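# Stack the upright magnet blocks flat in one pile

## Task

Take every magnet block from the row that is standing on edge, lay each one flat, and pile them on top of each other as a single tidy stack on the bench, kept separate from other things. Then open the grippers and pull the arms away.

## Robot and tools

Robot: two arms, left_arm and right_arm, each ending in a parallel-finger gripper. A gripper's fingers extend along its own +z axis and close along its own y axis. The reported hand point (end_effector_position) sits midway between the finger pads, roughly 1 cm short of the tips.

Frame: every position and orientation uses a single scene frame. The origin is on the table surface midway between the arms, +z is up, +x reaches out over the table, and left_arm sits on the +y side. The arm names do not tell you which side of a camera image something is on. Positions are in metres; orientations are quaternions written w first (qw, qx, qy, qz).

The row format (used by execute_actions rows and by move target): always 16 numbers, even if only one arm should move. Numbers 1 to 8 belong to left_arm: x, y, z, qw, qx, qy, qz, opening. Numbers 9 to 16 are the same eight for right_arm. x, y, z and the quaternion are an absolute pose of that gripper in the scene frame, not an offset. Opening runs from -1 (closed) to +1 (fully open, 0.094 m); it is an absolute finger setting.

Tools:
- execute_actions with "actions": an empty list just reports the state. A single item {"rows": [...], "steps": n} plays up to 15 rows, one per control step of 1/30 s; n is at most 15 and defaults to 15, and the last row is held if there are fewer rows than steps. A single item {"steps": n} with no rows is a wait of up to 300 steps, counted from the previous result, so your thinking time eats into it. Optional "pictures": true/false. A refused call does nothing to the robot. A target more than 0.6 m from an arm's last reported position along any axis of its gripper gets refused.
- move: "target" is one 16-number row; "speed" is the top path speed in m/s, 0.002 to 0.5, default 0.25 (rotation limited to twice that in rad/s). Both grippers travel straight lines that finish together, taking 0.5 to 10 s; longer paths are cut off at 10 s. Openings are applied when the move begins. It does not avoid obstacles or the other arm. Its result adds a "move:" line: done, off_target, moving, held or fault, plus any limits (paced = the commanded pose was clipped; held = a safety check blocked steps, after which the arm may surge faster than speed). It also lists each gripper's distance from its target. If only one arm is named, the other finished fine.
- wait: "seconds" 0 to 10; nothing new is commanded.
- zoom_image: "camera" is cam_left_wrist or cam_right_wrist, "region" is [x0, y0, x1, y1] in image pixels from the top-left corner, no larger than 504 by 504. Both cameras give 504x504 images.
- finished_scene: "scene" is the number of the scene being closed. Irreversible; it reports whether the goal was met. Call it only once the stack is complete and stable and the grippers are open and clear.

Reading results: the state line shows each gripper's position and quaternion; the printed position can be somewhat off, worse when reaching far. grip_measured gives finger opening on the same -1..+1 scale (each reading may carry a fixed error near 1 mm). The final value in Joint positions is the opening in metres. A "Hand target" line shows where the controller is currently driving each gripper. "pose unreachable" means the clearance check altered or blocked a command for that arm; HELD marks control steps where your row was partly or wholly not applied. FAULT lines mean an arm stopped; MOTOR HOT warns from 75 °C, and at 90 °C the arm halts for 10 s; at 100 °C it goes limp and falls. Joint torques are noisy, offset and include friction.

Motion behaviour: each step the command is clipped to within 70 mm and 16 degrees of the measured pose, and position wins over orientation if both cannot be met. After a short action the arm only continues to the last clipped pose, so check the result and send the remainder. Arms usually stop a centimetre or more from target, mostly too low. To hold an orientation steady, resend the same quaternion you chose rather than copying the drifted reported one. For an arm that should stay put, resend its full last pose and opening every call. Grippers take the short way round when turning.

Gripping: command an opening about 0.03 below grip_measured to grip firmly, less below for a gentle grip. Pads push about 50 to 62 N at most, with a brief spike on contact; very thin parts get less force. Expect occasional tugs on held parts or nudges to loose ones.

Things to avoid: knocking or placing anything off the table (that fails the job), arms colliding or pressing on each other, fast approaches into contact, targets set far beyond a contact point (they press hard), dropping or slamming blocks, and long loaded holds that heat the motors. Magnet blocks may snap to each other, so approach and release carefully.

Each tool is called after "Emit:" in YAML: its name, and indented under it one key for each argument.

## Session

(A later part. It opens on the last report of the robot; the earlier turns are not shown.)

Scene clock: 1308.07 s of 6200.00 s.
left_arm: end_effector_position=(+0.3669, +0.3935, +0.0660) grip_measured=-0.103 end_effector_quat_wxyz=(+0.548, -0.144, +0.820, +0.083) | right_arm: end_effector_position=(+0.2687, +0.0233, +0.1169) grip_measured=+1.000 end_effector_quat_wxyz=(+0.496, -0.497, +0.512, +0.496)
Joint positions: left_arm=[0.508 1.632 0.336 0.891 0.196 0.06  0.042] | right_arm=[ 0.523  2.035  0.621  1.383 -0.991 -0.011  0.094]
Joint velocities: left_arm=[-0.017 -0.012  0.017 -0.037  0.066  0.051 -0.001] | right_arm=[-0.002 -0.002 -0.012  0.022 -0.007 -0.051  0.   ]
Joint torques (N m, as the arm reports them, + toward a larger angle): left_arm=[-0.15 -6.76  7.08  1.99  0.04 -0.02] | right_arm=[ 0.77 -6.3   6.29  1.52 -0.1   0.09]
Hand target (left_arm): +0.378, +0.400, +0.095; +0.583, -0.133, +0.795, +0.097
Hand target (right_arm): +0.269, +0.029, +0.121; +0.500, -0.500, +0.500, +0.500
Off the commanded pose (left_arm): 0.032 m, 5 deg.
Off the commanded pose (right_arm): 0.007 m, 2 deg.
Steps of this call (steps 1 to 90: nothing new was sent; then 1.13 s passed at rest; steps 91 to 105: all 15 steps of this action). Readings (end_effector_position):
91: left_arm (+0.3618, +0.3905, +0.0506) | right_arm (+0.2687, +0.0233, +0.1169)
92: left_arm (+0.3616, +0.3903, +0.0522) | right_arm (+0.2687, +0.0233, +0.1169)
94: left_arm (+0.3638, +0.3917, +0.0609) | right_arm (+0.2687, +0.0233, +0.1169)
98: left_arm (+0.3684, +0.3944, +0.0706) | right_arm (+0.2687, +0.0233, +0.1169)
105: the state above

Emit:
execute_actions:
  actions:
    - {"rows":[[0.388,0.403,0.088,0.5832,-0.1331,0.7954,0.0976,-0.14,0.269,0.029,0.121,-0.5,0.5,-0.5,-0.5,1]],"steps":15}

Scene clock: 1321.47 s of 6200.00 s.
left_arm: end_effector_position=(+0.3708, +0.3961, +0.0592) grip_measured=-0.103 end_effector_quat_wxyz=(+0.541, -0.146, +0.824, +0.082) | right_arm: end_effector_position=(+0.2687, +0.0233, +0.1169) grip_measured=+1.000 end_effector_quat_wxyz=(+0.496, -0.497, +0.512, +0.496)
Joint positions: left_arm=[0.508 1.672 0.356 0.896 0.194 0.06  0.042] | right_arm=[ 0.523  2.035  0.621  1.383 -0.991 -0.011  0.094]
Joint velocities: left_arm=[-0.007  0.002 -0.012 -0.037 -0.007 -0.007  0.   ] | right_arm=[-0.002  0.002  0.012 -0.066 -0.037  0.007  0.   ]
Joint torques (N m, as the arm reports them, + toward a larger angle): left_arm=[-0.9  -4.94  7.32  2.23 -0.03 -0.05] | right_arm=[ 0.74 -6.3   6.4   1.53 -0.08  0.11]
Hand target (left_arm): +0.386, +0.402, +0.088; +0.583, -0.133, +0.796, +0.096
Hand target (right_arm): +0.269, +0.029, +0.121; +0.500, -0.500, +0.500, +0.500
Off the commanded pose (left_arm): 0.034 m, 6 deg.
Off the commanded pose (right_arm): 0.007 m, 2 deg.
Steps of this call (steps 1 to 90: nothing new was sent; then 9.90 s passed at rest; steps 91 to 105: all 15 steps of this action). Readings (end_effector_position):
91: left_arm (+0.3671, +0.3936, +0.0646) | right_arm (+0.2687, +0.0233, +0.1169)
92: left_arm (+0.3685, +0.3944, +0.0636) | right_arm (+0.2687, +0.0233, +0.1169)
94: left_arm (+0.3704, +0.3957, +0.0610) | right_arm (+0.2687, +0.0233, +0.1169)
98: left_arm (+0.3705, +0.3960, +0.0586) | right_arm (+0.2687, +0.0233, +0.1169)
105: the state above

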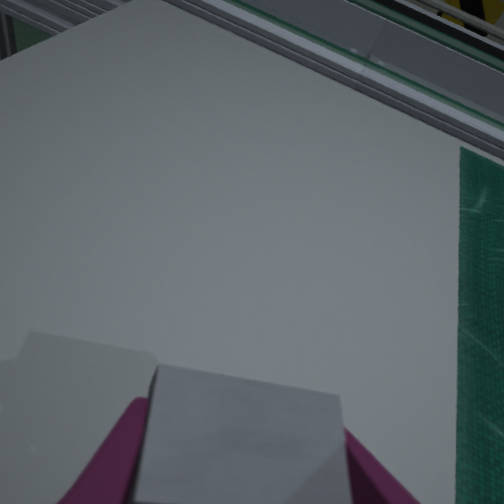

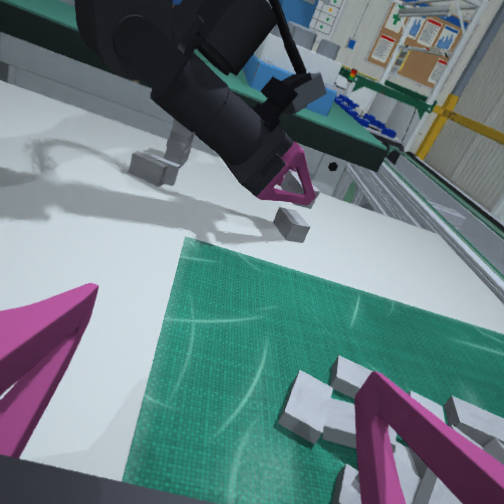

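Emit:
execute_actions:
  actions:
    - {"rows":[[0.390,0.396,0.082,0.5832,-0.1331,0.7954,0.0976,-0.14,0.269,0.029,0.121,-0.5,0.5,-0.5,-0.5,1]],"steps":15}
  pictures: false

Scene clock: 1327.10 s of 6200.00 s.
left_arm: end_effector_position=(+0.3762, +0.3912, +0.0570) grip_measured=-0.103 end_effector_quat_wxyz=(+0.545, -0.143, +0.822, +0.084) | right_arm: end_effector_position=(+0.2687, +0.0233, +0.1169) grip_measured=+1.000 end_effector_quat_wxyz=(+0.496, -0.497, +0.512, +0.496)
Joint positions: left_arm=[0.479 1.703 0.356 0.938 0.168 0.053 0.042] | right_arm=[ 0.523  2.035  0.621  1.383 -0.991 -0.011  0.094]
Joint velocities: left_arm=[-0.007 -0.012 -0.007  0.022 -0.066 -0.007 -0.001] | right_arm=[-0.012 -0.017  0.007 -0.066 -0.037 -0.007  0.   ]
Joint torques (N m, as the arm reports them, + toward a larger angle): left_arm=[-1.   -4.89  6.28  2.25 -0.03 -0.07] | right_arm=[ 0.85 -6.33  6.37  1.53 -0.07  0.1 ]
Hand target (left_arm): +0.389, +0.395, +0.082; +0.583, -0.133, +0.796, +0.096
Hand target (right_arm): +0.269, +0.029, +0.121; +0.500, -0.500, +0.500, +0.500
Off the commanded pose (left_arm): 0.029 m, 6 deg.
Off the commanded pose (right_arm): 0.007 m, 2 deg.
Steps of this call (steps 1 to 90: nothing new was sent; then 2.13 s passed at rest; steps 91 to 105: all 15 steps of this action). Readings (end_effector_position):
91: left_arm (+0.3715, +0.3960, +0.0593) | right_arm (+0.2687, +0.0233, +0.1169)
92: left_arm (+0.3727, +0.3947, +0.0588) | right_arm (+0.2687, +0.0233, +0.1169)
94: left_arm (+0.3749, +0.3908, +0.0565) | right_arm (+0.2687, +0.0233, +0.1169)
98: left_arm (+0.3755, +0.3897, +0.0546) | right_arm (+0.2687, +0.0233, +0.1169)
105: the state above

Emit:
execute_actions:
  actions:
    - {"rows":[[0.388,0.399,0.082,0.5832,-0.1331,0.7954,0.0976,-0.14,0.269,0.029,0.121,-0.5,0.5,-0.5,-0.5,1]],"steps":15}

Scene clock: 1331.13 s of 6200.00 s.
left_arm: end_effector_position=(+0.3763, +0.3915, +0.0575) grip_measured=-0.103 end_effector_quat_wxyz=(+0.546, -0.143, +0.821, +0.085) | right_arm: end_effector_position=(+0.2687, +0.0233, +0.1169) grip_measured=+1.000 end_effector_quat_wxyz=(+0.496, -0.497, +0.512, +0.496)
Joint positions: left_arm=[0.479 1.703 0.356 0.94  0.167 0.053 0.042] | right_arm=[ 0.523  2.035  0.621  1.383 -0.991 -0.011  0.094]
Joint velocities: left_arm=[-0.017 -0.002 -0.007 -0.066  0.022 -0.007 -0.001] | right_arm=[-0.007 -0.007  0.012  0.007 -0.037  0.007  0.   ]
Joint torques (N m, as the arm reports them, + toward a larger angle): left_arm=[ 0.42 -4.99  6.28  2.27  0.07 -0.03] | right_arm=[ 0.74 -6.35  6.37  1.52 -0.09  0.11]
Hand target (left_arm): +0.387, +0.399, +0.082; +0.582, -0.133, +0.796, +0.097
Hand target (right_arm): +0.269, +0.029, +0.121; +0.500, -0.500, +0.500, +0.500
Off the commanded pose (left_arm): 0.028 m, 6 deg.
Off the commanded pose (right_arm): 0.007 m, 2 deg.
Steps of this call (steps 1 to 90: nothing new was sent; then 0.53 s passed at rest; steps 91 to 105: all 15 steps of this action). Readings (end_effector_position):
91: left_arm (+0.3763, +0.3915, +0.0575) | right_arm (+0.2687, +0.0233, +0.1169)
92: left_arm (+0.3763, +0.3915, +0.0575) | right_arm (+0.2687, +0.0233, +0.1169)
94: left_arm (+0.3763, +0.3915, +0.0575) | right_arm (+0.2687, +0.0233, +0.1169)
98: left_arm (+0.3763, +0.3915, +0.0575) | right_arm (+0.2687, +0.0233, +0.1169)
105: the state above

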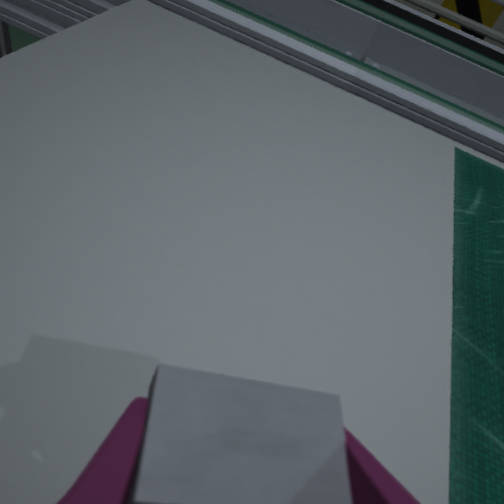

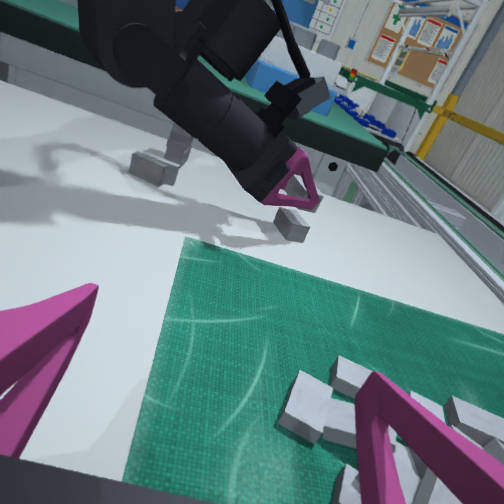

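Emit:
execute_actions:
  actions:
    - {"rows":[[0.3875,0.4012,0.082,0.5832,-0.1331,0.7954,0.0976,-0.14,0.269,0.029,0.121,-0.5,0.5,-0.5,-0.5,1]],"steps":15}
  pictures: false

Scene clock: 1336.80 s of 6200.00 s.
left_arm: end_effector_position=(+0.3764, +0.3912, +0.0575) grip_measured=-0.103 end_effector_quat_wxyz=(+0.546, -0.143, +0.821, +0.084) | right_arm: end_effector_position=(+0.2687, +0.0233, +0.1169) grip_measured=+1.000 end_effector_quat_wxyz=(+0.496, -0.497, +0.512, +0.496)
Joint positions: left_arm=[0.479 1.703 0.356 0.94  0.169 0.053 0.042] | right_arm=[ 0.523  2.035  0.621  1.383 -0.991 -0.011  0.094]
Joint velocities: left_arm=[ 0.007  0.002 -0.002  0.037  0.022  0.037 -0.   ] | right_arm=[ 0.012  0.007 -0.002 -0.022 -0.051  0.066  0.   ]
Joint torques (N m, as the arm reports them, + toward a larger angle): left_arm=[ 1.12 -4.89  6.38  2.24  0.15  0.03] | right_arm=[ 0.84 -6.39  6.34  1.5  -0.08  0.1 ]
Hand target (left_arm): +0.386, +0.401, +0.082; +0.582, -0.133, +0.796, +0.097
Hand target (right_arm): +0.269, +0.029, +0.121; +0.500, -0.500, +0.500, +0.500
Off the commanded pose (left_arm): 0.029 m, 6 deg.
Off the commanded pose (right_arm): 0.007 m, 2 deg.
Steps of this call (steps 1 to 90: nothing new was sent; then 2.17 s passed at rest; steps 91 to 105: all 15 steps of this action). Readings (end_effector_position):
91: left_arm (+0.3763, +0.3915, +0.0575) | right_arm (+0.2687, +0.0233, +0.1169)
92: left_arm (+0.3763, +0.3914, +0.0575) | right_arm (+0.2687, +0.0233, +0.1169)
94: left_arm (+0.3763, +0.3913, +0.0575) | right_arm (+0.2687, +0.0233, +0.1169)
98: left_arm (+0.3764, +0.3913, +0.0575) | right_arm (+0.2687, +0.0233, +0.1169)
105: the state above

Emit:
execute_actions:
  actions:
    - {"rows":[[0.387,0.404,0.082,0.5832,-0.1331,0.7954,0.0976,-0.14,0.269,0.029,0.121,-0.5,0.5,-0.5,-0.5,1]],"steps":15}
  pictures: false

Scene clock: 1340.27 s of 6200.00 s.
left_arm: end_effector_position=(+0.3745, +0.3949, +0.0576) grip_measured=-0.103 end_effector_quat_wxyz=(+0.546, -0.146, +0.821, +0.084) | right_arm: end_effector_position=(+0.2687, +0.0233, +0.1169) grip_measured=+1.000 end_effector_quat_wxyz=(+0.496, -0.497, +0.512, +0.496)
Joint positions: left_arm=[0.493 1.703 0.356 0.94  0.178 0.054 0.042] | right_arm=[ 0.523  2.035  0.621  1.383 -0.991 -0.011  0.094]
Joint velocities: left_arm=[-0.002  0.002  0.012 -0.022  0.007 -0.022  0.   ] | right_arm=[-0.007  0.002  0.002 -0.037  0.081 -0.066  0.   ]
Joint torques (N m, as the arm reports them, + toward a larger angle): left_arm=[ 0.9  -4.69  6.79  2.23  0.14  0.02] | right_arm=[ 0.82 -6.37  6.32  1.52 -0.07  0.11]
Hand target (left_arm): +0.386, +0.404, +0.082; +0.582, -0.133, +0.796, +0.097
Hand target (right_arm): +0.269, +0.029, +0.121; +0.500, -0.500, +0.500, +0.500
Off the commanded pose (left_arm): 0.029 m, 6 deg.
Off the commanded pose (right_arm): 0.007 m, 2 deg.
Steps of this call (steps 1 to 89: nothing new was sent; steps 90 to 104: all 15 steps of this action). Readings (end_effector_position):
90: left_arm (+0.3762, +0.3914, +0.0576) | right_arm (+0.2687, +0.0233, +0.1169)
91: left_arm (+0.3758, +0.3922, +0.0576) | right_arm (+0.2687, +0.0233, +0.1169)
93: left_arm (+0.3747, +0.3945, +0.0576) | right_arm (+0.2687, +0.0233, +0.1169)
97: left_arm (+0.3743, +0.3953, +0.0576) | right_arm (+0.2687, +0.0233, +0.1169)
104: the state above

Emit:
execute_actions:
  actions:
    - {"rows":[[0.387,0.403,0.078,0.5832,-0.1331,0.7954,0.0976,-0.14,0.269,0.029,0.121,-0.5,0.5,-0.5,-0.5,1],[0.387,0.403,0.076,0.5832,-0.1331,0.7954,0.0976,-0.14,0.269,0.029,0.121,-0.5,0.5,-0.5,-0.5,1],[0.387,0.403,0.074,0.5832,-0.1331,0.7954,0.0976,-0.14,0.269,0.029,0.121,-0.5,0.5,-0.5,-0.5,1]],"steps":15}

Scene clock: 1345.00 s of 6200.00 s.
left_arm: end_effector_position=(+0.3755, +0.3953, +0.0486) grip_measured=-0.103 end_effector_quat_wxyz=(+0.544, -0.146, +0.822, +0.083) | right_arm: end_effector_position=(+0.2687, +0.0233, +0.1169) grip_measured=+1.000 end_effector_quat_wxyz=(+0.496, -0.497, +0.512, +0.496)
Joint positions: left_arm=[0.493 1.755 0.356 0.987 0.179 0.054 0.042] | right_arm=[ 0.523  2.035  0.621  1.383 -0.991 -0.011  0.094]
Joint velocities: left_arm=[-0.007  0.007 -0.007  0.007 -0.007 -0.007  0.   ] | right_arm=[ 0.002 -0.027 -0.002  0.007  0.022  0.066  0.   ]
Joint torques (N m, as the arm reports them, + toward a larger angle): left_arm=[ 0.5  -5.31  5.79  2.25  0.13  0.05] | right_arm=[ 0.83 -6.36  6.33  1.51 -0.1   0.1 ]
Hand target (left_arm): +0.386, +0.403, +0.074; +0.582, -0.133, +0.796, +0.097
Hand target (right_arm): +0.269, +0.029, +0.121; +0.500, -0.500, +0.500, +0.500
Off the commanded pose (left_arm): 0.029 m, 6 deg.
Off the commanded pose (right_arm): 0.007 m, 2 deg.
Steps of this call (steps 1 to 90: nothing new was sent; then 1.23 s passed at rest; steps 91 to 105: all 15 steps of this action). Readings (end_effector_position):
91: left_arm (+0.3747, +0.3949, +0.0574) | right_arm (+0.2687, +0.0233, +0.1169)
92: left_arm (+0.3750, +0.3950, +0.0564) | right_arm (+0.2687, +0.0233, +0.1169)
94: left_arm (+0.3751, +0.3951, +0.0520) | right_arm (+0.2687, +0.0233, +0.1169)
98: left_arm (+0.3742, +0.3946, +0.0454) | right_arm (+0.2687, +0.0233, +0.1169)
105: the state above

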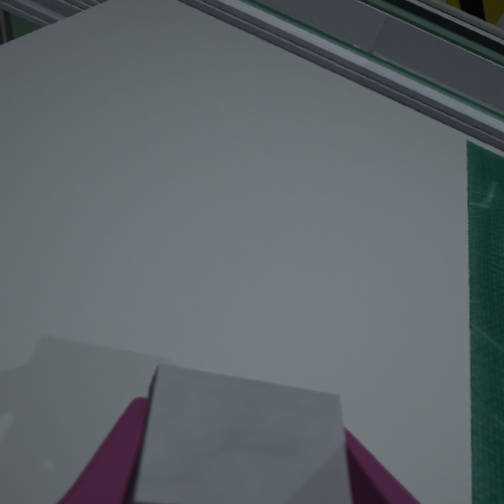

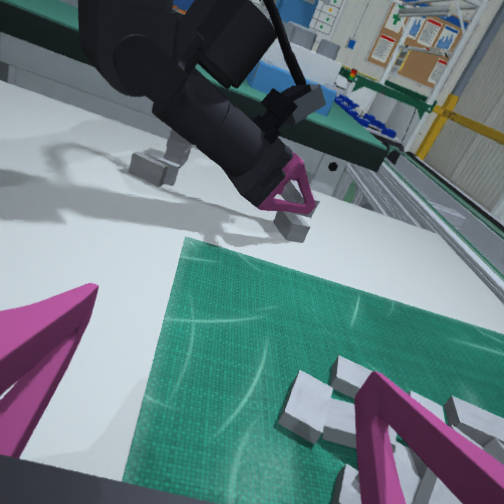

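Emit:
zoom_image:
  camera: "cam_right_wrist"
  region: [240,150,340,260]

Region (240, 150, 340, 260) of cam_right_wrist's 504x504 image, scaled by 4.582, with more detail than that image has; it fills the left 458 columns of this view, and the rest is white.

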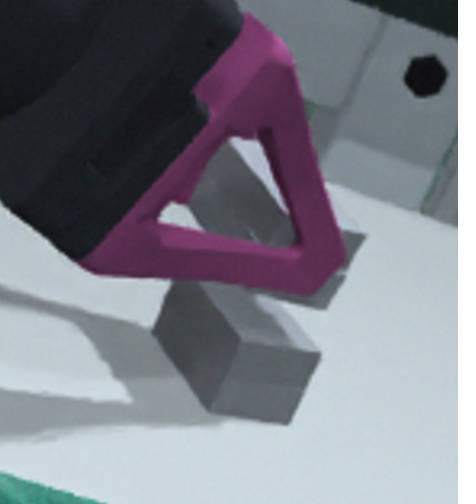

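Emit:
execute_actions:
  actions:
    - {"rows":[[0.387,0.403,0.072,0.5832,-0.1331,0.7954,0.0976,-0.14,0.269,0.029,0.121,-0.5,0.5,-0.5,-0.5,1],[0.387,0.403,0.072,0.5832,-0.1331,0.7954,0.0976,-0.14,0.269,0.029,0.121,-0.5,0.5,-0.5,-0.5,1],[0.387,0.403,0.070,0.5832,-0.1331,0.7954,0.0976,-0.14,0.269,0.029,0.121,-0.5,0.5,-0.5,-0.5,1],[0.387,0.403,0.070,0.5832,-0.1331,0.7954,0.0976,-0.14,0.269,0.029,0.121,-0.5,0.5,-0.5,-0.5,1],[0.387,0.403,0.070,0.5832,-0.1331,0.7954,0.0976,-0.14,0.269,0.029,0.121,-0.5,0.5,-0.5,-0.5,1],[0.387,0.403,0.068,0.5832,-0.1331,0.7954,0.0976,-0.14,0.269,0.029,0.121,-0.5,0.5,-0.5,-0.5,1]],"steps":15}
  pictures: false

Scene clock: 1353.37 s of 6200.00 s.
left_arm: end_effector_position=(+0.3767, +0.3960, +0.0444) grip_measured=-0.103 end_effector_quat_wxyz=(+0.546, -0.146, +0.821, +0.084) | right_arm: end_effector_position=(+0.2687, +0.0233, +0.1169) grip_measured=+1.000 end_effector_quat_wxyz=(+0.496, -0.497, +0.512, +0.496)
Joint positions: left_arm=[0.493 1.79  0.356 1.026 0.179 0.054 0.042] | right_arm=[ 0.523  2.035  0.621  1.383 -0.991 -0.011  0.094]
Joint velocities: left_arm=[-0.007  0.007 -0.002 -0.007  0.007 -0.095 -0.001] | right_arm=[-0.012 -0.007  0.002 -0.007  0.066 -0.037  0.   ]
Joint torques (N m, as the arm reports them, + toward a larger angle): left_arm=[ 0.54 -5.39  5.22  2.28  0.12  0.01] | right_arm=[ 0.86 -6.38  6.4   1.52 -0.07  0.12]
Hand target (left_arm): +0.386, +0.403, +0.068; +0.582, -0.133, +0.796, +0.097
Hand target (right_arm): +0.269, +0.029, +0.121; +0.500, -0.500, +0.500, +0.500
Off the commanded pose (left_arm): 0.027 m, 6 deg.
Off the commanded pose (right_arm): 0.007 m, 2 deg.
Steps of this call (steps 1 to 90: nothing new was sent; then 4.87 s passed at rest; steps 91 to 105: all 15 steps of this action). Readings (end_effector_position):
91: left_arm (+0.3759, +0.3955, +0.0495) | right_arm (+0.2687, +0.0233, +0.1169)
92: left_arm (+0.3761, +0.3956, +0.0495) | right_arm (+0.2687, +0.0233, +0.1169)
94: left_arm (+0.3763, +0.3958, +0.0484) | right_arm (+0.2687, +0.0233, +0.1169)
98: left_arm (+0.3762, +0.3957, +0.0442) | right_arm (+0.2687, +0.0233, +0.1169)
105: the state above

Emit:
execute_actions:
  actions:
    - {"rows":[[0.385,0.4025,0.066,0.5832,-0.1331,0.7954,0.0976,-0.14,0.269,0.029,0.121,-0.5,0.5,-0.5,-0.5,1],[0.385,0.4025,0.066,0.5832,-0.1331,0.7954,0.0976,-0.14,0.269,0.029,0.121,-0.5,0.5,-0.5,-0.5,1],[0.385,0.4025,0.066,0.5832,-0.1331,0.7954,0.0976,-0.14,0.269,0.029,0.121,-0.5,0.5,-0.5,-0.5,1],[0.385,0.4025,0.064,0.5832,-0.1331,0.7954,0.0976,-0.14,0.269,0.029,0.121,-0.5,0.5,-0.5,-0.5,1]],"steps":15}

Emit:
zoom_image:
  camera: "cam_right_wrist"
  region: [240,150,340,260]

Scene clock: 1358.07 s of 6200.00 s.
left_arm: end_effector_position=(+0.3778, +0.3967, +0.0433) grip_measured=-0.103 end_effector_quat_wxyz=(+0.549, -0.145, +0.818, +0.085) | right_arm: end_effector_position=(+0.2687, +0.0233, +0.1169) grip_measured=+1.000 end_effector_quat_wxyz=(+0.496, -0.497, +0.512, +0.496)
Joint positions: left_arm=[0.493 1.811 0.356 1.057 0.179 0.054 0.042] | right_arm=[ 0.523  2.035  0.621  1.383 -0.991 -0.011  0.094]
Joint velocities: left_arm=[-0.002  0.002 -0.002  0.037 -0.022  0.037  0.   ] | right_arm=[-0.017 -0.017  0.002  0.066 -0.095  0.022  0.   ]
Joint torques (N m, as the arm reports them, + toward a larger angle): left_arm=[ 0.73 -5.46  4.36  2.26  0.15  0.04] | right_arm=[ 0.83 -6.37  6.41  1.53 -0.08  0.1 ]
Hand target (left_arm): +0.385, +0.402, +0.064; +0.582, -0.133, +0.796, +0.097
Hand target (right_arm): +0.269, +0.029, +0.121; +0.500, -0.500, +0.500, +0.500
Off the commanded pose (left_arm): 0.023 m, 5 deg.
Off the commanded pose (right_arm): 0.007 m, 2 deg.
Steps of this call (steps 1 to 90: nothing new was sent; then 1.20 s passed at rest; steps 91 to 105: all 15 steps of this action). Readings (end_effector_position):
91: left_arm (+0.3772, +0.3963, +0.0457) | right_arm (+0.2687, +0.0233, +0.1169)
92: left_arm (+0.3773, +0.3963, +0.0461) | right_arm (+0.2687, +0.0233, +0.1169)
94: left_arm (+0.3777, +0.3966, +0.0467) | right_arm (+0.2687, +0.0233, +0.1169)
98: left_arm (+0.3776, +0.3965, +0.0433) | right_arm (+0.2687, +0.0233, +0.1169)
105: the state above

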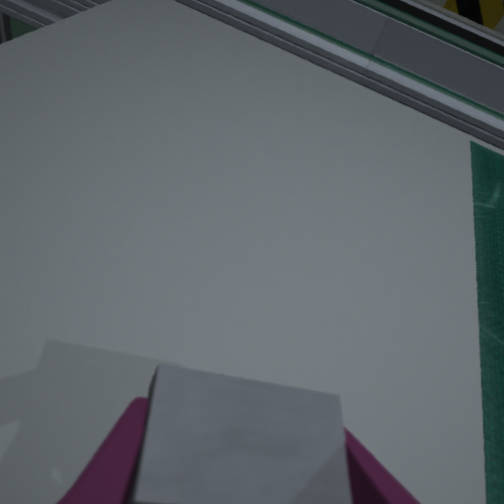

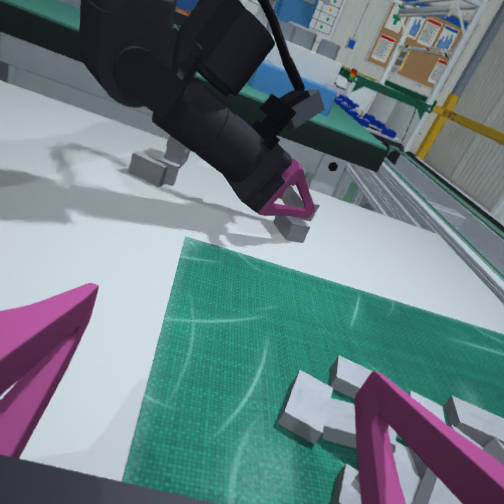

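Region (240, 150, 340, 260) of cam_right_wrist's 504x504 image, scaled by 4.582, with more detail than that image has; it fills the left 458 columns of this view, and the rest is white.

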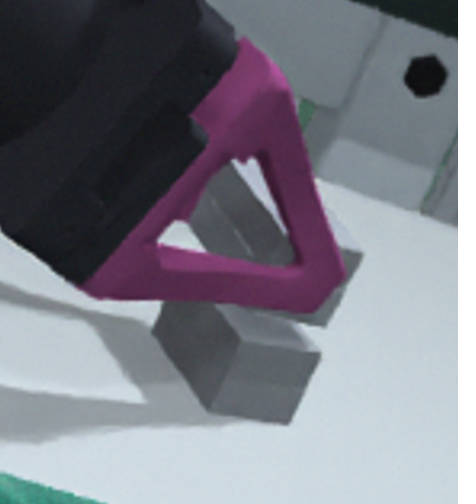

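Emit:
execute_actions:
  actions:
    - {"rows":[[0.381,0.401,0.064,0.5832,-0.1331,0.7954,0.0976,-0.14,0.269,0.029,0.121,-0.5,0.5,-0.5,-0.5,1]],"steps":15}
  pictures: false

Scene clock: 1361.57 s of 6200.00 s.
left_arm: end_effector_position=(+0.3762, +0.3955, +0.0428) grip_measured=-0.103 end_effector_quat_wxyz=(+0.550, -0.144, +0.818, +0.085) | right_arm: end_effector_position=(+0.2687, +0.0233, +0.1169) grip_measured=+1.000 end_effector_quat_wxyz=(+0.496, -0.497, +0.512, +0.496)
Joint positions: left_arm=[0.493 1.811 0.347 1.067 0.18  0.054 0.042] | right_arm=[ 0.523  2.035  0.621  1.383 -0.991 -0.011  0.094]
Joint velocities: left_arm=[ 0.007 -0.037 -0.002 -0.007 -0.066 -0.037 -0.001] | right_arm=[-0.002 -0.027 -0.007 -0.022 -0.11   0.007  0.   ]
Joint torques (N m, as the arm reports them, + toward a larger angle): left_arm=[ 1.04 -6.14  3.72  2.28  0.18  0.04] | right_arm=[ 0.76 -6.4   6.36  1.52 -0.08  0.11]
Hand target (left_arm): +0.381, +0.401, +0.064; +0.582, -0.133, +0.796, +0.097
Hand target (right_arm): +0.269, +0.029, +0.121; +0.500, -0.500, +0.500, +0.500
Off the commanded pose (left_arm): 0.022 m, 5 deg.
Off the commanded pose (right_arm): 0.007 m, 2 deg.
Steps of this call (steps 1 to 90: nothing new was sent; steps 91 to 105: all 15 steps of this action). Readings (end_effector_position):
91: left_arm (+0.3780, +0.3967, +0.0440) | right_arm (+0.2687, +0.0233, +0.1169)
92: left_arm (+0.3777, +0.3966, +0.0440) | right_arm (+0.2687, +0.0233, +0.1169)
94: left_arm (+0.3768, +0.3960, +0.0432) | right_arm (+0.2687, +0.0233, +0.1169)
98: left_arm (+0.3760, +0.3955, +0.0424) | right_arm (+0.2687, +0.0233, +0.1169)
105: the state above

Emit:
execute_actions:
  actions:
    - {"rows":[[0.379,0.4003,0.065,0.5832,-0.1331,0.7954,0.0976,-0.14,0.269,0.029,0.121,-0.5,0.5,-0.5,-0.5,1]],"steps":15}

Emit:
zoom_image:
  camera: "cam_right_wrist"
  region: [250,170,330,250]

Scene clock: 1365.20 s of 6200.00 s.
left_arm: end_effector_position=(+0.3763, +0.3953, +0.0430) grip_measured=-0.103 end_effector_quat_wxyz=(+0.550, -0.143, +0.818, +0.085) | right_arm: end_effector_position=(+0.2687, +0.0233, +0.1169) grip_measured=+1.000 end_effector_quat_wxyz=(+0.496, -0.497, +0.512, +0.496)
Joint positions: left_arm=[0.493 1.811 0.347 1.067 0.182 0.055 0.042] | right_arm=[ 0.523  2.035  0.621  1.383 -0.991 -0.011  0.094]
Joint velocities: left_arm=[-0.002  0.002  0.002 -0.051 -0.037  0.007 -0.001] | right_arm=[ 0.002 -0.002  0.002 -0.051 -0.081  0.022  0.   ]
Joint torques (N m, as the arm reports them, + toward a larger angle): left_arm=[ 1.03 -6.82  3.11  2.26  0.17  0.05] | right_arm=[ 0.74 -6.38  6.37  1.53 -0.08  0.1 ]
Hand target (left_arm): +0.379, +0.400, +0.065; +0.582, -0.133, +0.796, +0.097
Hand target (right_arm): +0.269, +0.029, +0.121; +0.500, -0.500, +0.500, +0.500
Off the commanded pose (left_arm): 0.023 m, 5 deg.
Off the commanded pose (right_arm): 0.007 m, 2 deg.
Steps of this call (steps 1 to 90: nothing new was sent; then 0.13 s passed at rest; steps 91 to 105: all 15 steps of this action). Readings (end_effector_position):
91: left_arm (+0.3762, +0.3956, +0.0430) | right_arm (+0.2687, +0.0233, +0.1169)
92: left_arm (+0.3763, +0.3955, +0.0430) | right_arm (+0.2687, +0.0233, +0.1169)
94: left_arm (+0.3763, +0.3955, +0.0430) | right_arm (+0.2687, +0.0233, +0.1169)
98: left_arm (+0.3763, +0.3954, +0.0430) | right_arm (+0.2687, +0.0233, +0.1169)
105: the state above

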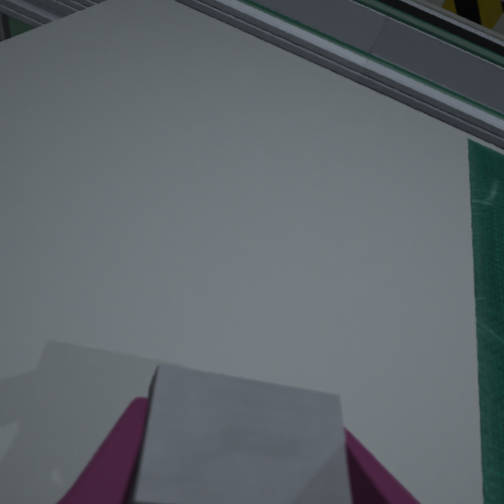

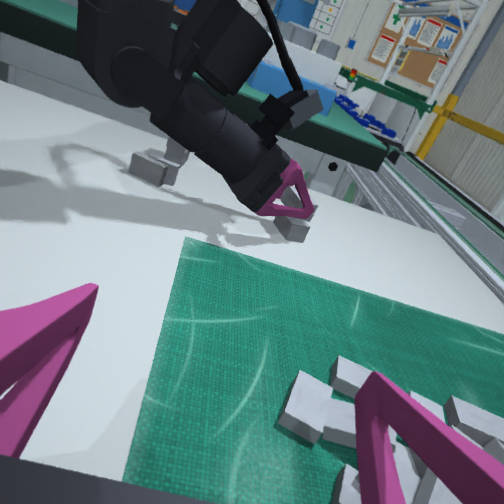

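Region (250, 170, 330, 250) of cam_right_wrist's 504x504 image, scaled by 6.300, with more detail than that image has.

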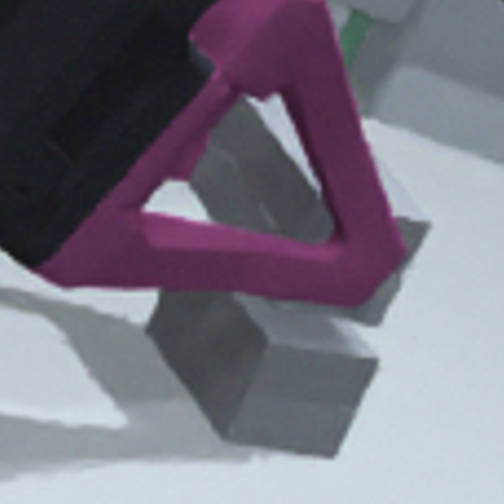

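Emit:
execute_actions:
  actions:
    - {"rows":[[0.383,0.402,0.063,0.5832,-0.1331,0.7954,0.0976,-0.14,0.269,0.029,0.121,-0.5,0.5,-0.5,-0.5,1],[0.383,0.402,0.062,0.5832,-0.1331,0.7954,0.0976,-0.14,0.269,0.029,0.121,-0.5,0.5,-0.5,-0.5,1],[0.383,0.402,0.061,0.5832,-0.1331,0.7954,0.0976,-0.14,0.269,0.029,0.121,-0.5,0.5,-0.5,-0.5,1],[0.383,0.402,0.060,0.5832,-0.1331,0.7954,0.0976,-0.14,0.269,0.029,0.121,-0.5,0.5,-0.5,-0.5,1]],"steps":15}
  pictures: false

Scene clock: 1375.50 s of 6200.00 s.
left_arm: end_effector_position=(+0.3767, +0.3955, +0.0399) grip_measured=-0.103 end_effector_quat_wxyz=(+0.550, -0.143, +0.818, +0.085) | right_arm: end_effector_position=(+0.2687, +0.0233, +0.1169) grip_measured=+1.000 end_effector_quat_wxyz=(+0.496, -0.497, +0.512, +0.496)
Joint positions: left_arm=[0.493 1.832 0.347 1.088 0.182 0.055 0.042] | right_arm=[ 0.523  2.035  0.621  1.383 -0.991 -0.011  0.094]
Joint velocities: left_arm=[-0.007 -0.027 -0.002 -0.007  0.022 -0.051  0.   ] | right_arm=[-0.017 -0.002  0.027  0.051 -0.007  0.007  0.   ]
Joint torques (N m, as the arm reports them, + toward a larger angle): left_arm=[ 0.92 -5.45  4.16  2.27  0.14  0.05] | right_arm=[ 0.83 -6.32  6.32  1.51 -0.1   0.09]
Hand target (left_arm): +0.383, +0.402, +0.060; +0.582, -0.133, +0.796, +0.097
Hand target (right_arm): +0.269, +0.029, +0.121; +0.500, -0.500, +0.500, +0.500
Off the commanded pose (left_arm): 0.022 m, 5 deg.
Off the commanded pose (right_arm): 0.007 m, 2 deg.
Steps of this call (steps 1 to 90: nothing new was sent; then 6.80 s passed at rest; steps 91 to 105: all 15 steps of this action). Readings (end_effector_position):
91: left_arm (+0.3763, +0.3953, +0.0430) | right_arm (+0.2687, +0.0233, +0.1169)
92: left_arm (+0.3764, +0.3954, +0.0432) | right_arm (+0.2687, +0.0233, +0.1169)
94: left_arm (+0.3767, +0.3955, +0.0430) | right_arm (+0.2687, +0.0233, +0.1169)
98: left_arm (+0.3763, +0.3953, +0.0394) | right_arm (+0.2687, +0.0233, +0.1169)
105: the state above

Emit:
execute_actions:
  actions:
    - {"rows":[[0.386,0.403,0.060,0.5832,-0.1331,0.7954,0.0976,-0.14,0.269,0.029,0.121,-0.5,0.5,-0.5,-0.5,1],[0.386,0.403,0.060,0.5832,-0.1331,0.7954,0.0976,-0.14,0.269,0.029,0.121,-0.5,0.5,-0.5,-0.5,1],[0.386,0.403,0.059,0.5832,-0.1331,0.7954,0.0976,-0.14,0.269,0.029,0.121,-0.5,0.5,-0.5,-0.5,1]],"steps":15}

Emit:
zoom_image:
  camera: "cam_right_wrist"
  region: [250,170,330,250]

Scene clock: 1379.33 s of 6200.00 s.
left_arm: end_effector_position=(+0.3764, +0.3954, +0.0370) grip_measured=-0.103 end_effector_quat_wxyz=(+0.548, -0.144, +0.819, +0.084) | right_arm: end_effector_position=(+0.2687, +0.0233, +0.1169) grip_measured=+1.000 end_effector_quat_wxyz=(+0.496, -0.497, +0.512, +0.496)
Joint positions: left_arm=[0.493 1.844 0.347 1.095 0.182 0.055 0.042] | right_arm=[ 0.523  2.035  0.621  1.383 -0.991 -0.011  0.094]
Joint velocities: left_arm=[ 0.002 -0.012  0.007 -0.081  0.022 -0.022  0.001] | right_arm=[-0.002 -0.007 -0.012 -0.007  0.022  0.007  0.   ]
Joint torques (N m, as the arm reports them, + toward a larger angle): left_arm=[ 0.68 -5.44  4.99  2.25  0.11  0.02] | right_arm=[ 0.78 -6.35  6.37  1.52 -0.07  0.1 ]
Hand target (left_arm): +0.385, +0.403, +0.059; +0.582, -0.133, +0.796, +0.097
Hand target (right_arm): +0.269, +0.029, +0.121; +0.500, -0.500, +0.500, +0.500
Off the commanded pose (left_arm): 0.025 m, 5 deg.
Off the commanded pose (right_arm): 0.007 m, 2 deg.
Steps of this call (steps 1 to 90: nothing new was sent; then 0.33 s passed at rest; steps 91 to 105: all 15 steps of this action). Readings (end_effector_position):
91: left_arm (+0.3768, +0.3956, +0.0404) | right_arm (+0.2687, +0.0233, +0.1169)
92: left_arm (+0.3768, +0.3956, +0.0404) | right_arm (+0.2687, +0.0233, +0.1169)
94: left_arm (+0.3768, +0.3956, +0.0397) | right_arm (+0.2687, +0.0233, +0.1169)
98: left_arm (+0.3764, +0.3953, +0.0370) | right_arm (+0.2687, +0.0233, +0.1169)
105: the state above

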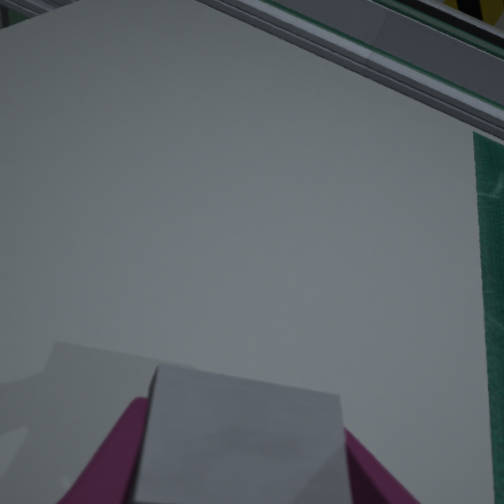

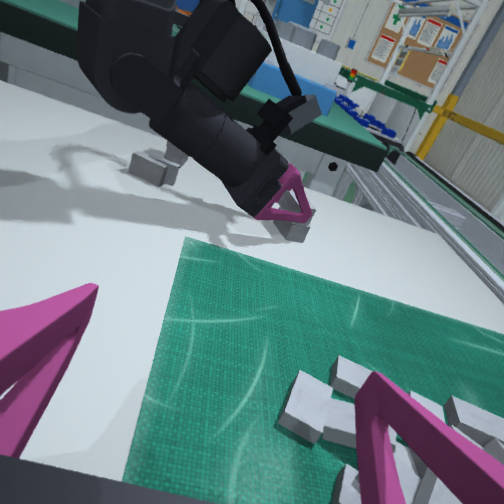

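Region (250, 170, 330, 250) of cam_right_wrist's 504x504 image, scaled by 6.300, with more detail than that image has.

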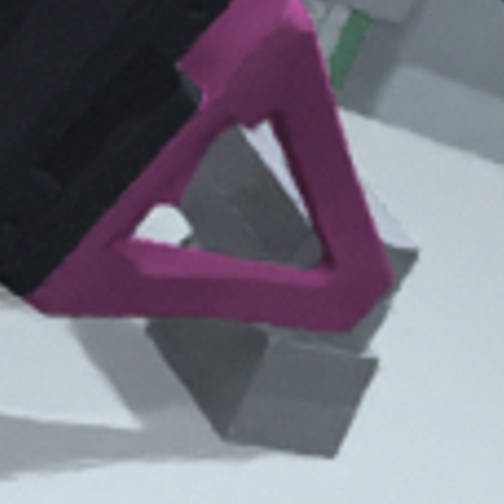

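Emit:
execute_actions:
  actions:
    - {"rows":[[0.390,0.4045,0.061,0.5832,-0.1331,0.7954,0.0976,-0.14,0.269,0.029,0.121,-0.5,0.5,-0.5,-0.5,1]],"steps":15}
  pictures: false

Scene clock: 1384.07 s of 6200.00 s.
left_arm: end_effector_position=(+0.3764, +0.3954, +0.0370) grip_measured=-0.103 end_effector_quat_wxyz=(+0.548, -0.144, +0.819, +0.084) | right_arm: end_effector_position=(+0.2687, +0.0233, +0.1169) grip_measured=+1.000 end_effector_quat_wxyz=(+0.496, -0.497, +0.512, +0.496)
Joint positions: left_arm=[0.493 1.844 0.347 1.095 0.182 0.055 0.042] | right_arm=[ 0.523  2.035  0.621  1.383 -0.991 -0.011  0.094]
Joint velocities: left_arm=[ 0.007 -0.007 -0.002  0.037 -0.007  0.022 -0.   ] | right_arm=[-0.012 -0.002  0.017 -0.022  0.022 -0.037  0.   ]
Joint torques (N m, as the arm reports them, + toward a larger angle): left_arm=[ 0.46 -5.86  6.41  2.08  0.1   0.02] | right_arm=[ 0.79 -6.34  6.36  1.52 -0.08  0.11]
Hand target (left_arm): +0.389, +0.404, +0.061; +0.583, -0.133, +0.796, +0.097
Hand target (right_arm): +0.269, +0.029, +0.121; +0.500, -0.500, +0.500, +0.500
Off the commanded pose (left_arm): 0.029 m, 5 deg.
Off the commanded pose (right_arm): 0.007 m, 2 deg.
Steps of this call (steps 1 to 90: nothing new was sent; then 1.23 s passed at rest; steps 91 to 105: all 15 steps of this action). Readings (end_effector_position):
91: left_arm (+0.3764, +0.3954, +0.0370) | right_arm (+0.2687, +0.0233, +0.1169)
92: left_arm (+0.3764, +0.3954, +0.0370) | right_arm (+0.2687, +0.0233, +0.1169)
94: left_arm (+0.3764, +0.3954, +0.0370) | right_arm (+0.2687, +0.0233, +0.1169)
98: left_arm (+0.3764, +0.3954, +0.0370) | right_arm (+0.2687, +0.0233, +0.1169)
105: the state above

Emit:
execute_actions:
  actions:
    - {"rows":[[0.393,0.4055,0.063,0.5832,-0.1331,0.7954,0.0976,-0.14,0.269,0.029,0.121,-0.5,0.5,-0.5,-0.5,1]],"steps":15}
  pictures: false

Scene clock: 1387.20 s of 6200.00 s.
left_arm: end_effector_position=(+0.3807, +0.3978, +0.0405) grip_measured=-0.103 end_effector_quat_wxyz=(+0.552, -0.143, +0.817, +0.085) | right_arm: end_effector_position=(+0.2687, +0.0233, +0.1169) grip_measured=+1.000 end_effector_quat_wxyz=(+0.496, -0.497, +0.512, +0.496)
Joint positions: left_arm=[0.493 1.844 0.364 1.088 0.182 0.055 0.042] | right_arm=[ 0.523  2.035  0.621  1.383 -0.991 -0.011  0.094]
Joint velocities: left_arm=[ 0.022  0.002 -0.002 -0.037  0.022 -0.007 -0.   ] | right_arm=[-0.007 -0.012 -0.022 -0.007 -0.007  0.051  0.   ]
Joint torques (N m, as the arm reports them, + toward a larger angle): left_arm=[ 0.24 -6.1   6.18  1.98  0.09  0.03] | right_arm=[ 0.77 -6.31  6.35  1.53 -0.06  0.11]
Hand target (left_arm): +0.392, +0.405, +0.063; +0.583, -0.133, +0.796, +0.097
Hand target (right_arm): +0.269, +0.029, +0.121; +0.500, -0.500, +0.500, +0.500
Off the commanded pose (left_arm): 0.027 m, 5 deg.
Off the commanded pose (right_arm): 0.007 m, 2 deg.
Steps of this call (steps 1 to 79: nothing new was sent; steps 80 to 94: all 15 steps of this action). Readings (end_effector_position):
80: left_arm (+0.3768, +0.3956, +0.0372) | right_arm (+0.2687, +0.0233, +0.1169)
81: left_arm (+0.3774, +0.3960, +0.0374) | right_arm (+0.2687, +0.0233, +0.1169)
83: left_arm (+0.3792, +0.3970, +0.0391) | right_arm (+0.2687, +0.0233, +0.1169)
87: left_arm (+0.3807, +0.3979, +0.0407) | right_arm (+0.2687, +0.0233, +0.1169)
94: the state above

Emit:
execute_actions:
  actions:
    - {"rows":[[0.390,0.4045,0.061,0.5832,-0.1331,0.7954,0.0976,-0.14,0.269,0.029,0.121,-0.5,0.5,-0.5,-0.5,1],[0.390,0.4045,0.060,0.5832,-0.1331,0.7954,0.0976,-0.14,0.269,0.029,0.121,-0.5,0.5,-0.5,-0.5,1],[0.389,0.404,0.059,0.5832,-0.1331,0.7954,0.0976,-0.14,0.269,0.029,0.121,-0.5,0.5,-0.5,-0.5,1],[0.389,0.404,0.058,0.5832,-0.1331,0.7954,0.0976,-0.14,0.269,0.029,0.121,-0.5,0.5,-0.5,-0.5,1],[0.389,0.404,0.057,0.5832,-0.1331,0.7954,0.0976,-0.14,0.269,0.029,0.121,-0.5,0.5,-0.5,-0.5,1]],"steps":15}

Emit:
zoom_image:
  camera: "cam_right_wrist"
  region: [250,170,330,250]

Scene clock: 1392.10 s of 6200.00 s.
left_arm: end_effector_position=(+0.3806, +0.3978, +0.0368) grip_measured=-0.103 end_effector_quat_wxyz=(+0.551, -0.143, +0.818, +0.085) | right_arm: end_effector_position=(+0.2687, +0.0233, +0.1169) grip_measured=+1.000 end_effector_quat_wxyz=(+0.496, -0.497, +0.512, +0.496)
Joint positions: left_arm=[0.493 1.862 0.364 1.102 0.182 0.055 0.042] | right_arm=[ 0.523  2.035  0.621  1.383 -0.991 -0.011  0.094]
Joint velocities: left_arm=[ 0.007 -0.027 -0.017  0.007 -0.037 -0.007  0.001] | right_arm=[-0.007  0.017 -0.012  0.007 -0.066 -0.051  0.   ]
Joint torques (N m, as the arm reports them, + toward a larger angle): left_arm=[ 0.41 -5.48  4.59  2.27  0.08  0.02] | right_arm=[ 0.8  -6.3   6.34  1.53 -0.08  0.11]
Hand target (left_arm): +0.389, +0.404, +0.057; +0.582, -0.133, +0.796, +0.097
Hand target (right_arm): +0.269, +0.029, +0.121; +0.500, -0.500, +0.500, +0.500
Off the commanded pose (left_arm): 0.023 m, 5 deg.
Off the commanded pose (right_arm): 0.007 m, 2 deg.
Steps of this call (steps 1 to 90: nothing new was sent; then 1.40 s passed at rest; steps 91 to 105: all 15 steps of this action). Readings (end_effector_position):
91: left_arm (+0.3807, +0.3978, +0.0405) | right_arm (+0.2687, +0.0233, +0.1169)
92: left_arm (+0.3807, +0.3978, +0.0405) | right_arm (+0.2687, +0.0233, +0.1169)
94: left_arm (+0.3807, +0.3979, +0.0404) | right_arm (+0.2687, +0.0233, +0.1169)
98: left_arm (+0.3804, +0.3977, +0.0367) | right_arm (+0.2687, +0.0233, +0.1169)
105: the state above

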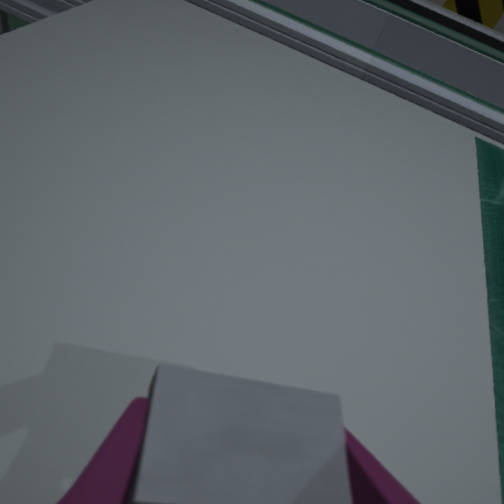

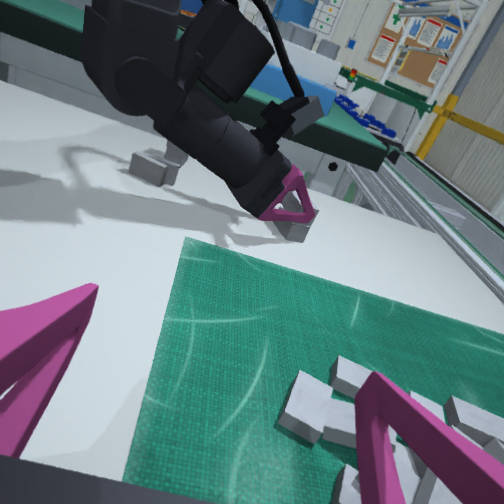

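Region (250, 170, 330, 250) of cam_right_wrist's 504x504 image, scaled by 6.300, with more detail than that image has.

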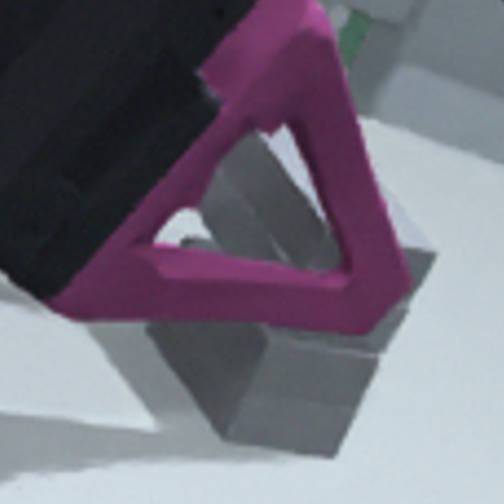

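Emit:
execute_actions:
  actions:
    - {"rows":[[0.389,0.404,0.056,0.5832,-0.1331,0.7954,0.0976,-0.14,0.269,0.029,0.121,-0.5,0.5,-0.5,-0.5,1],[0.389,0.404,0.055,0.5832,-0.1331,0.7954,0.0976,-0.14,0.269,0.029,0.121,-0.5,0.5,-0.5,-0.5,1],[0.389,0.404,0.054,0.5832,-0.1331,0.7954,0.0976,-0.14,0.269,0.029,0.121,-0.5,0.5,-0.5,-0.5,1]],"steps":15}
  pictures: false

Scene clock: 1395.90 s of 6200.00 s.
left_arm: end_effector_position=(+0.3816, +0.3984, +0.0365) grip_measured=-0.103 end_effector_quat_wxyz=(+0.555, -0.142, +0.815, +0.086) | right_arm: end_effector_position=(+0.2687, +0.0233, +0.1169) grip_measured=+1.000 end_effector_quat_wxyz=(+0.496, -0.497, +0.512, +0.496)
Joint positions: left_arm=[0.493 1.88  0.364 1.131 0.182 0.055 0.042] | right_arm=[ 0.523  2.035  0.621  1.383 -0.991 -0.011  0.094]
Joint velocities: left_arm=[-0.007  0.002  0.012 -0.007  0.007 -0.022 -0.001] | right_arm=[ 0.007 -0.012 -0.017 -0.022  0.037 -0.095  0.   ]
Joint torques (N m, as the arm reports them, + toward a larger angle): left_arm=[ 0.48 -5.43  4.39  2.16  0.09  0.02] | right_arm=[ 0.83 -6.36  6.4   1.51 -0.09  0.09]
Hand target (left_arm): +0.389, +0.404, +0.054; +0.583, -0.133, +0.796, +0.097
Hand target (right_arm): +0.269, +0.029, +0.121; +0.500, -0.500, +0.500, +0.500
Off the commanded pose (left_arm): 0.020 m, 4 deg.
Off the commanded pose (right_arm): 0.007 m, 2 deg.
Steps of this call (steps 1 to 90: nothing new was sent; then 0.30 s passed at rest; steps 91 to 105: all 15 steps of this action). Readings (end_effector_position):
91: left_arm (+0.3807, +0.3978, +0.0370) | right_arm (+0.2687, +0.0233, +0.1169)
92: left_arm (+0.3807, +0.3978, +0.0368) | right_arm (+0.2687, +0.0233, +0.1169)
94: left_arm (+0.3811, +0.3980, +0.0364) | right_arm (+0.2687, +0.0233, +0.1169)
98: left_arm (+0.3815, +0.3983, +0.0365) | right_arm (+0.2687, +0.0233, +0.1169)
105: the state above

Emit:
execute_actions:
  actions:
    - {"rows":[[0.389,0.404,0.056,0.5832,-0.1331,0.7954,0.0976,-0.11,0.269,0.029,0.121,-0.5,0.5,-0.5,-0.5,1],[0.389,0.404,0.056,0.5832,-0.1331,0.7954,0.0976,-0.11,0.269,0.029,0.121,-0.5,0.5,-0.5,-0.5,1],[0.389,0.404,0.056,0.5832,-0.1331,0.7954,0.0976,-0.09,0.269,0.029,0.121,-0.5,0.5,-0.5,-0.5,1],[0.389,0.404,0.056,0.5832,-0.1331,0.7954,0.0976,-0.09,0.269,0.029,0.121,-0.5,0.5,-0.5,-0.5,1],[0.389,0.404,0.056,0.5832,-0.1331,0.7954,0.0976,-0.06,0.269,0.029,0.121,-0.5,0.5,-0.5,-0.5,1],[0.389,0.404,0.056,0.5832,-0.1331,0.7954,0.0976,-0.06,0.269,0.029,0.121,-0.5,0.5,-0.5,-0.5,1],[0.389,0.404,0.056,0.5832,-0.1331,0.7954,0.0976,-0.02,0.269,0.029,0.121,-0.5,0.5,-0.5,-0.5,1],[0.389,0.404,0.056,0.5832,-0.1331,0.7954,0.0976,0.03,0.269,0.029,0.121,-0.5,0.5,-0.5,-0.5,1],[0.389,0.404,0.056,0.5832,-0.1331,0.7954,0.0976,0.1,0.269,0.029,0.121,-0.5,0.5,-0.5,-0.5,1],[0.389,0.404,0.056,0.5832,-0.1331,0.7954,0.0976,0.2,0.269,0.029,0.121,-0.5,0.5,-0.5,-0.5,1],[0.389,0.404,0.056,0.5832,-0.1331,0.7954,0.0976,0.3,0.269,0.029,0.121,-0.5,0.5,-0.5,-0.5,1]],"steps":15}

Emit:
zoom_image:
  camera: "cam_right_wrist"
  region: [250,170,330,250]

Scene clock: 1403.10 s of 6200.00 s.
left_arm: end_effector_position=(+0.3829, +0.3991, +0.0402) grip_measured=+0.297 end_effector_quat_wxyz=(+0.561, -0.141, +0.811, +0.089) | right_arm: end_effector_position=(+0.2687, +0.0233, +0.1169) grip_measured=+1.000 end_effector_quat_wxyz=(+0.496, -0.497, +0.512, +0.496)
Joint positions: left_arm=[0.493 1.88  0.364 1.147 0.182 0.055 0.061] | right_arm=[ 0.523  2.035  0.621  1.383 -0.991 -0.011  0.094]
Joint velocities: left_arm=[-0.012 -0.027 -0.002  0.037 -0.007 -0.022  0.   ] | right_arm=[ 0.002  0.012 -0.027 -0.066 -0.022  0.051  0.   ]
Joint torques (N m, as the arm reports them, + toward a larger angle): left_arm=[ 0.44 -6.27  4.58  1.9   0.12  0.01] | right_arm=[ 0.83 -6.4   6.32  1.53 -0.06  0.11]
Hand target (left_arm): +0.389, +0.404, +0.056; +0.583, -0.133, +0.796, +0.097
Hand target (right_arm): +0.269, +0.029, +0.121; +0.500, -0.500, +0.500, +0.500
Off the commanded pose (left_arm): 0.018 m, 3 deg.
Off the commanded pose (right_arm): 0.007 m, 2 deg.
Steps of this call (steps 1 to 90: nothing new was sent; then 3.70 s passed at rest; steps 91 to 105: all 15 steps of this action). Readings (end_effector_position):
91: left_arm (+0.3816, +0.3984, +0.0365) | right_arm (+0.2687, +0.0233, +0.1169)
92: left_arm (+0.3816, +0.3984, +0.0365) | right_arm (+0.2687, +0.0233, +0.1169)
94: left_arm (+0.3816, +0.3984, +0.0365) | right_arm (+0.2687, +0.0233, +0.1169)
98: left_arm (+0.3823, +0.3987, +0.0383) | right_arm (+0.2687, +0.0233, +0.1169)
105: the state above

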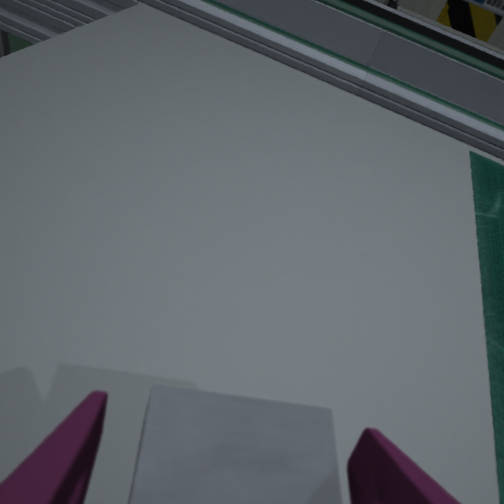

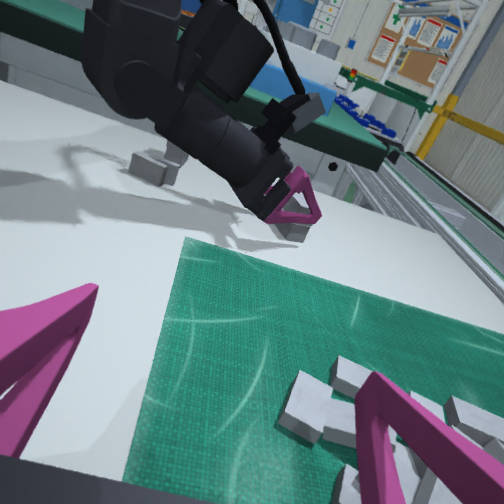

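Region (250, 170, 330, 250) of cam_right_wrist's 504x504 image, scaled by 6.300, with more detail than that image has.

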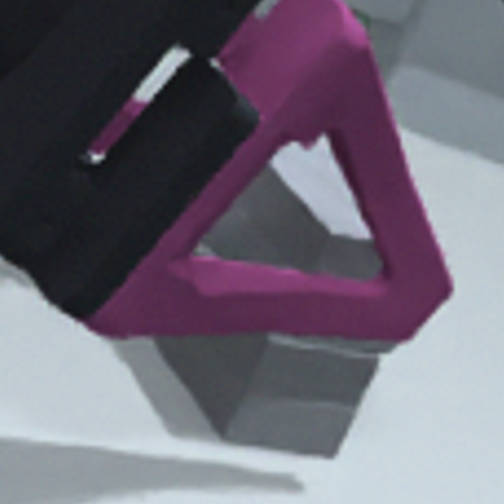

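Emit:
move:
  target: [0.385,0.402,0.105,0.5832,-0.1331,0.7954,0.0976,0.4,0.269,0.029,0.121,-0.5,0.5,-0.5,-0.5,1]
  speed: 0.1

Scene clock: 1408.20 s of 6200.00 s.
left_arm: end_effector_position=(+0.3793, +0.3970, +0.0873) grip_measured=+0.398 end_effector_quat_wxyz=(+0.564, -0.140, +0.809, +0.090) | right_arm: end_effector_position=(+0.2687, +0.0233, +0.1169) grip_measured=+1.000 end_effector_quat_wxyz=(+0.496, -0.497, +0.512, +0.496)
Joint positions: left_arm=[0.493 1.597 0.383 0.854 0.182 0.055 0.066] | right_arm=[ 0.523  2.035  0.621  1.383 -0.991 -0.011  0.094]
Joint velocities: left_arm=[-0.012  0.012 -0.017  0.051 -0.051 -0.095  0.   ] | right_arm=[-0.002  0.012 -0.017 -0.037 -0.051  0.007  0.   ]
Joint torques (N m, as the arm reports them, + toward a larger angle): left_arm=[ 0.54 -6.53  7.1   1.6   0.11  0.01] | right_arm=[ 0.89 -6.36  6.23  1.51 -0.06  0.1 ]
Hand target (left_arm): +0.385, +0.402, +0.106; +0.583, -0.133, +0.795, +0.097
Hand target (right_arm): +0.269, +0.029, +0.121; +0.500, -0.500, +0.500, +0.500
Off the commanded pose (left_arm): 0.019 m, 3 deg.
Off the commanded pose (right_arm): 0.007 m, 2 deg.
After step 90, 0.83 s passed at rest.
move: off_target (left_arm)

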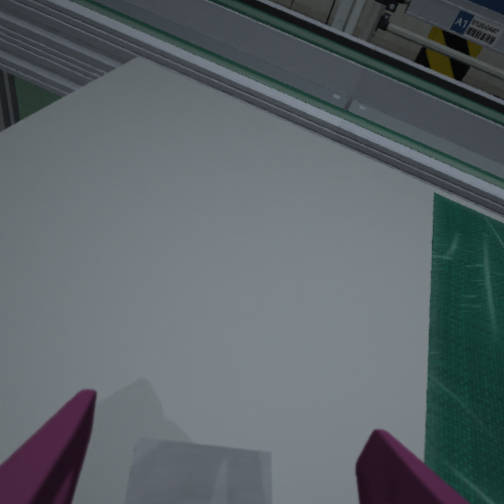

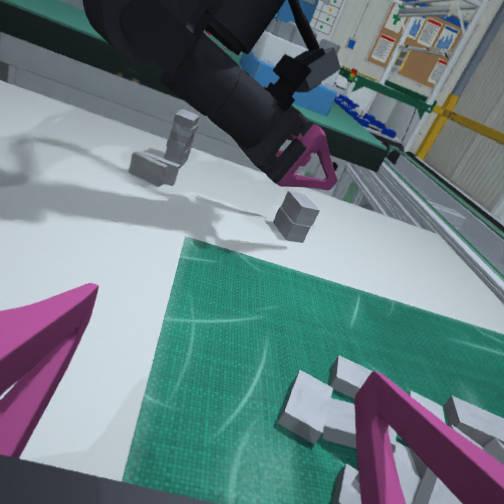

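Emit:
zoom_image:
  camera: "cam_right_wrist"
  region: [255,170,335,250]

Region (255, 170, 335, 250) of cam_right_wrist's 504x504 image, scaled by 6.300, with more detail than that image has.

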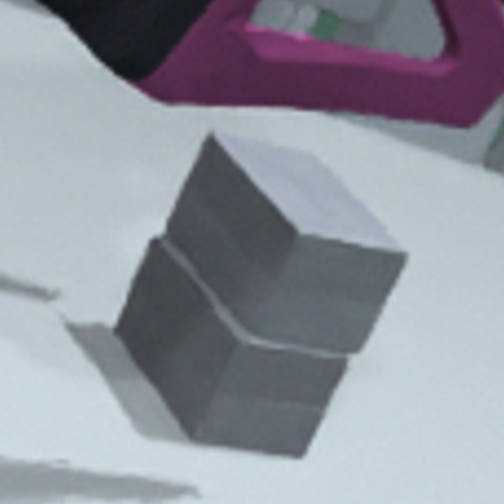

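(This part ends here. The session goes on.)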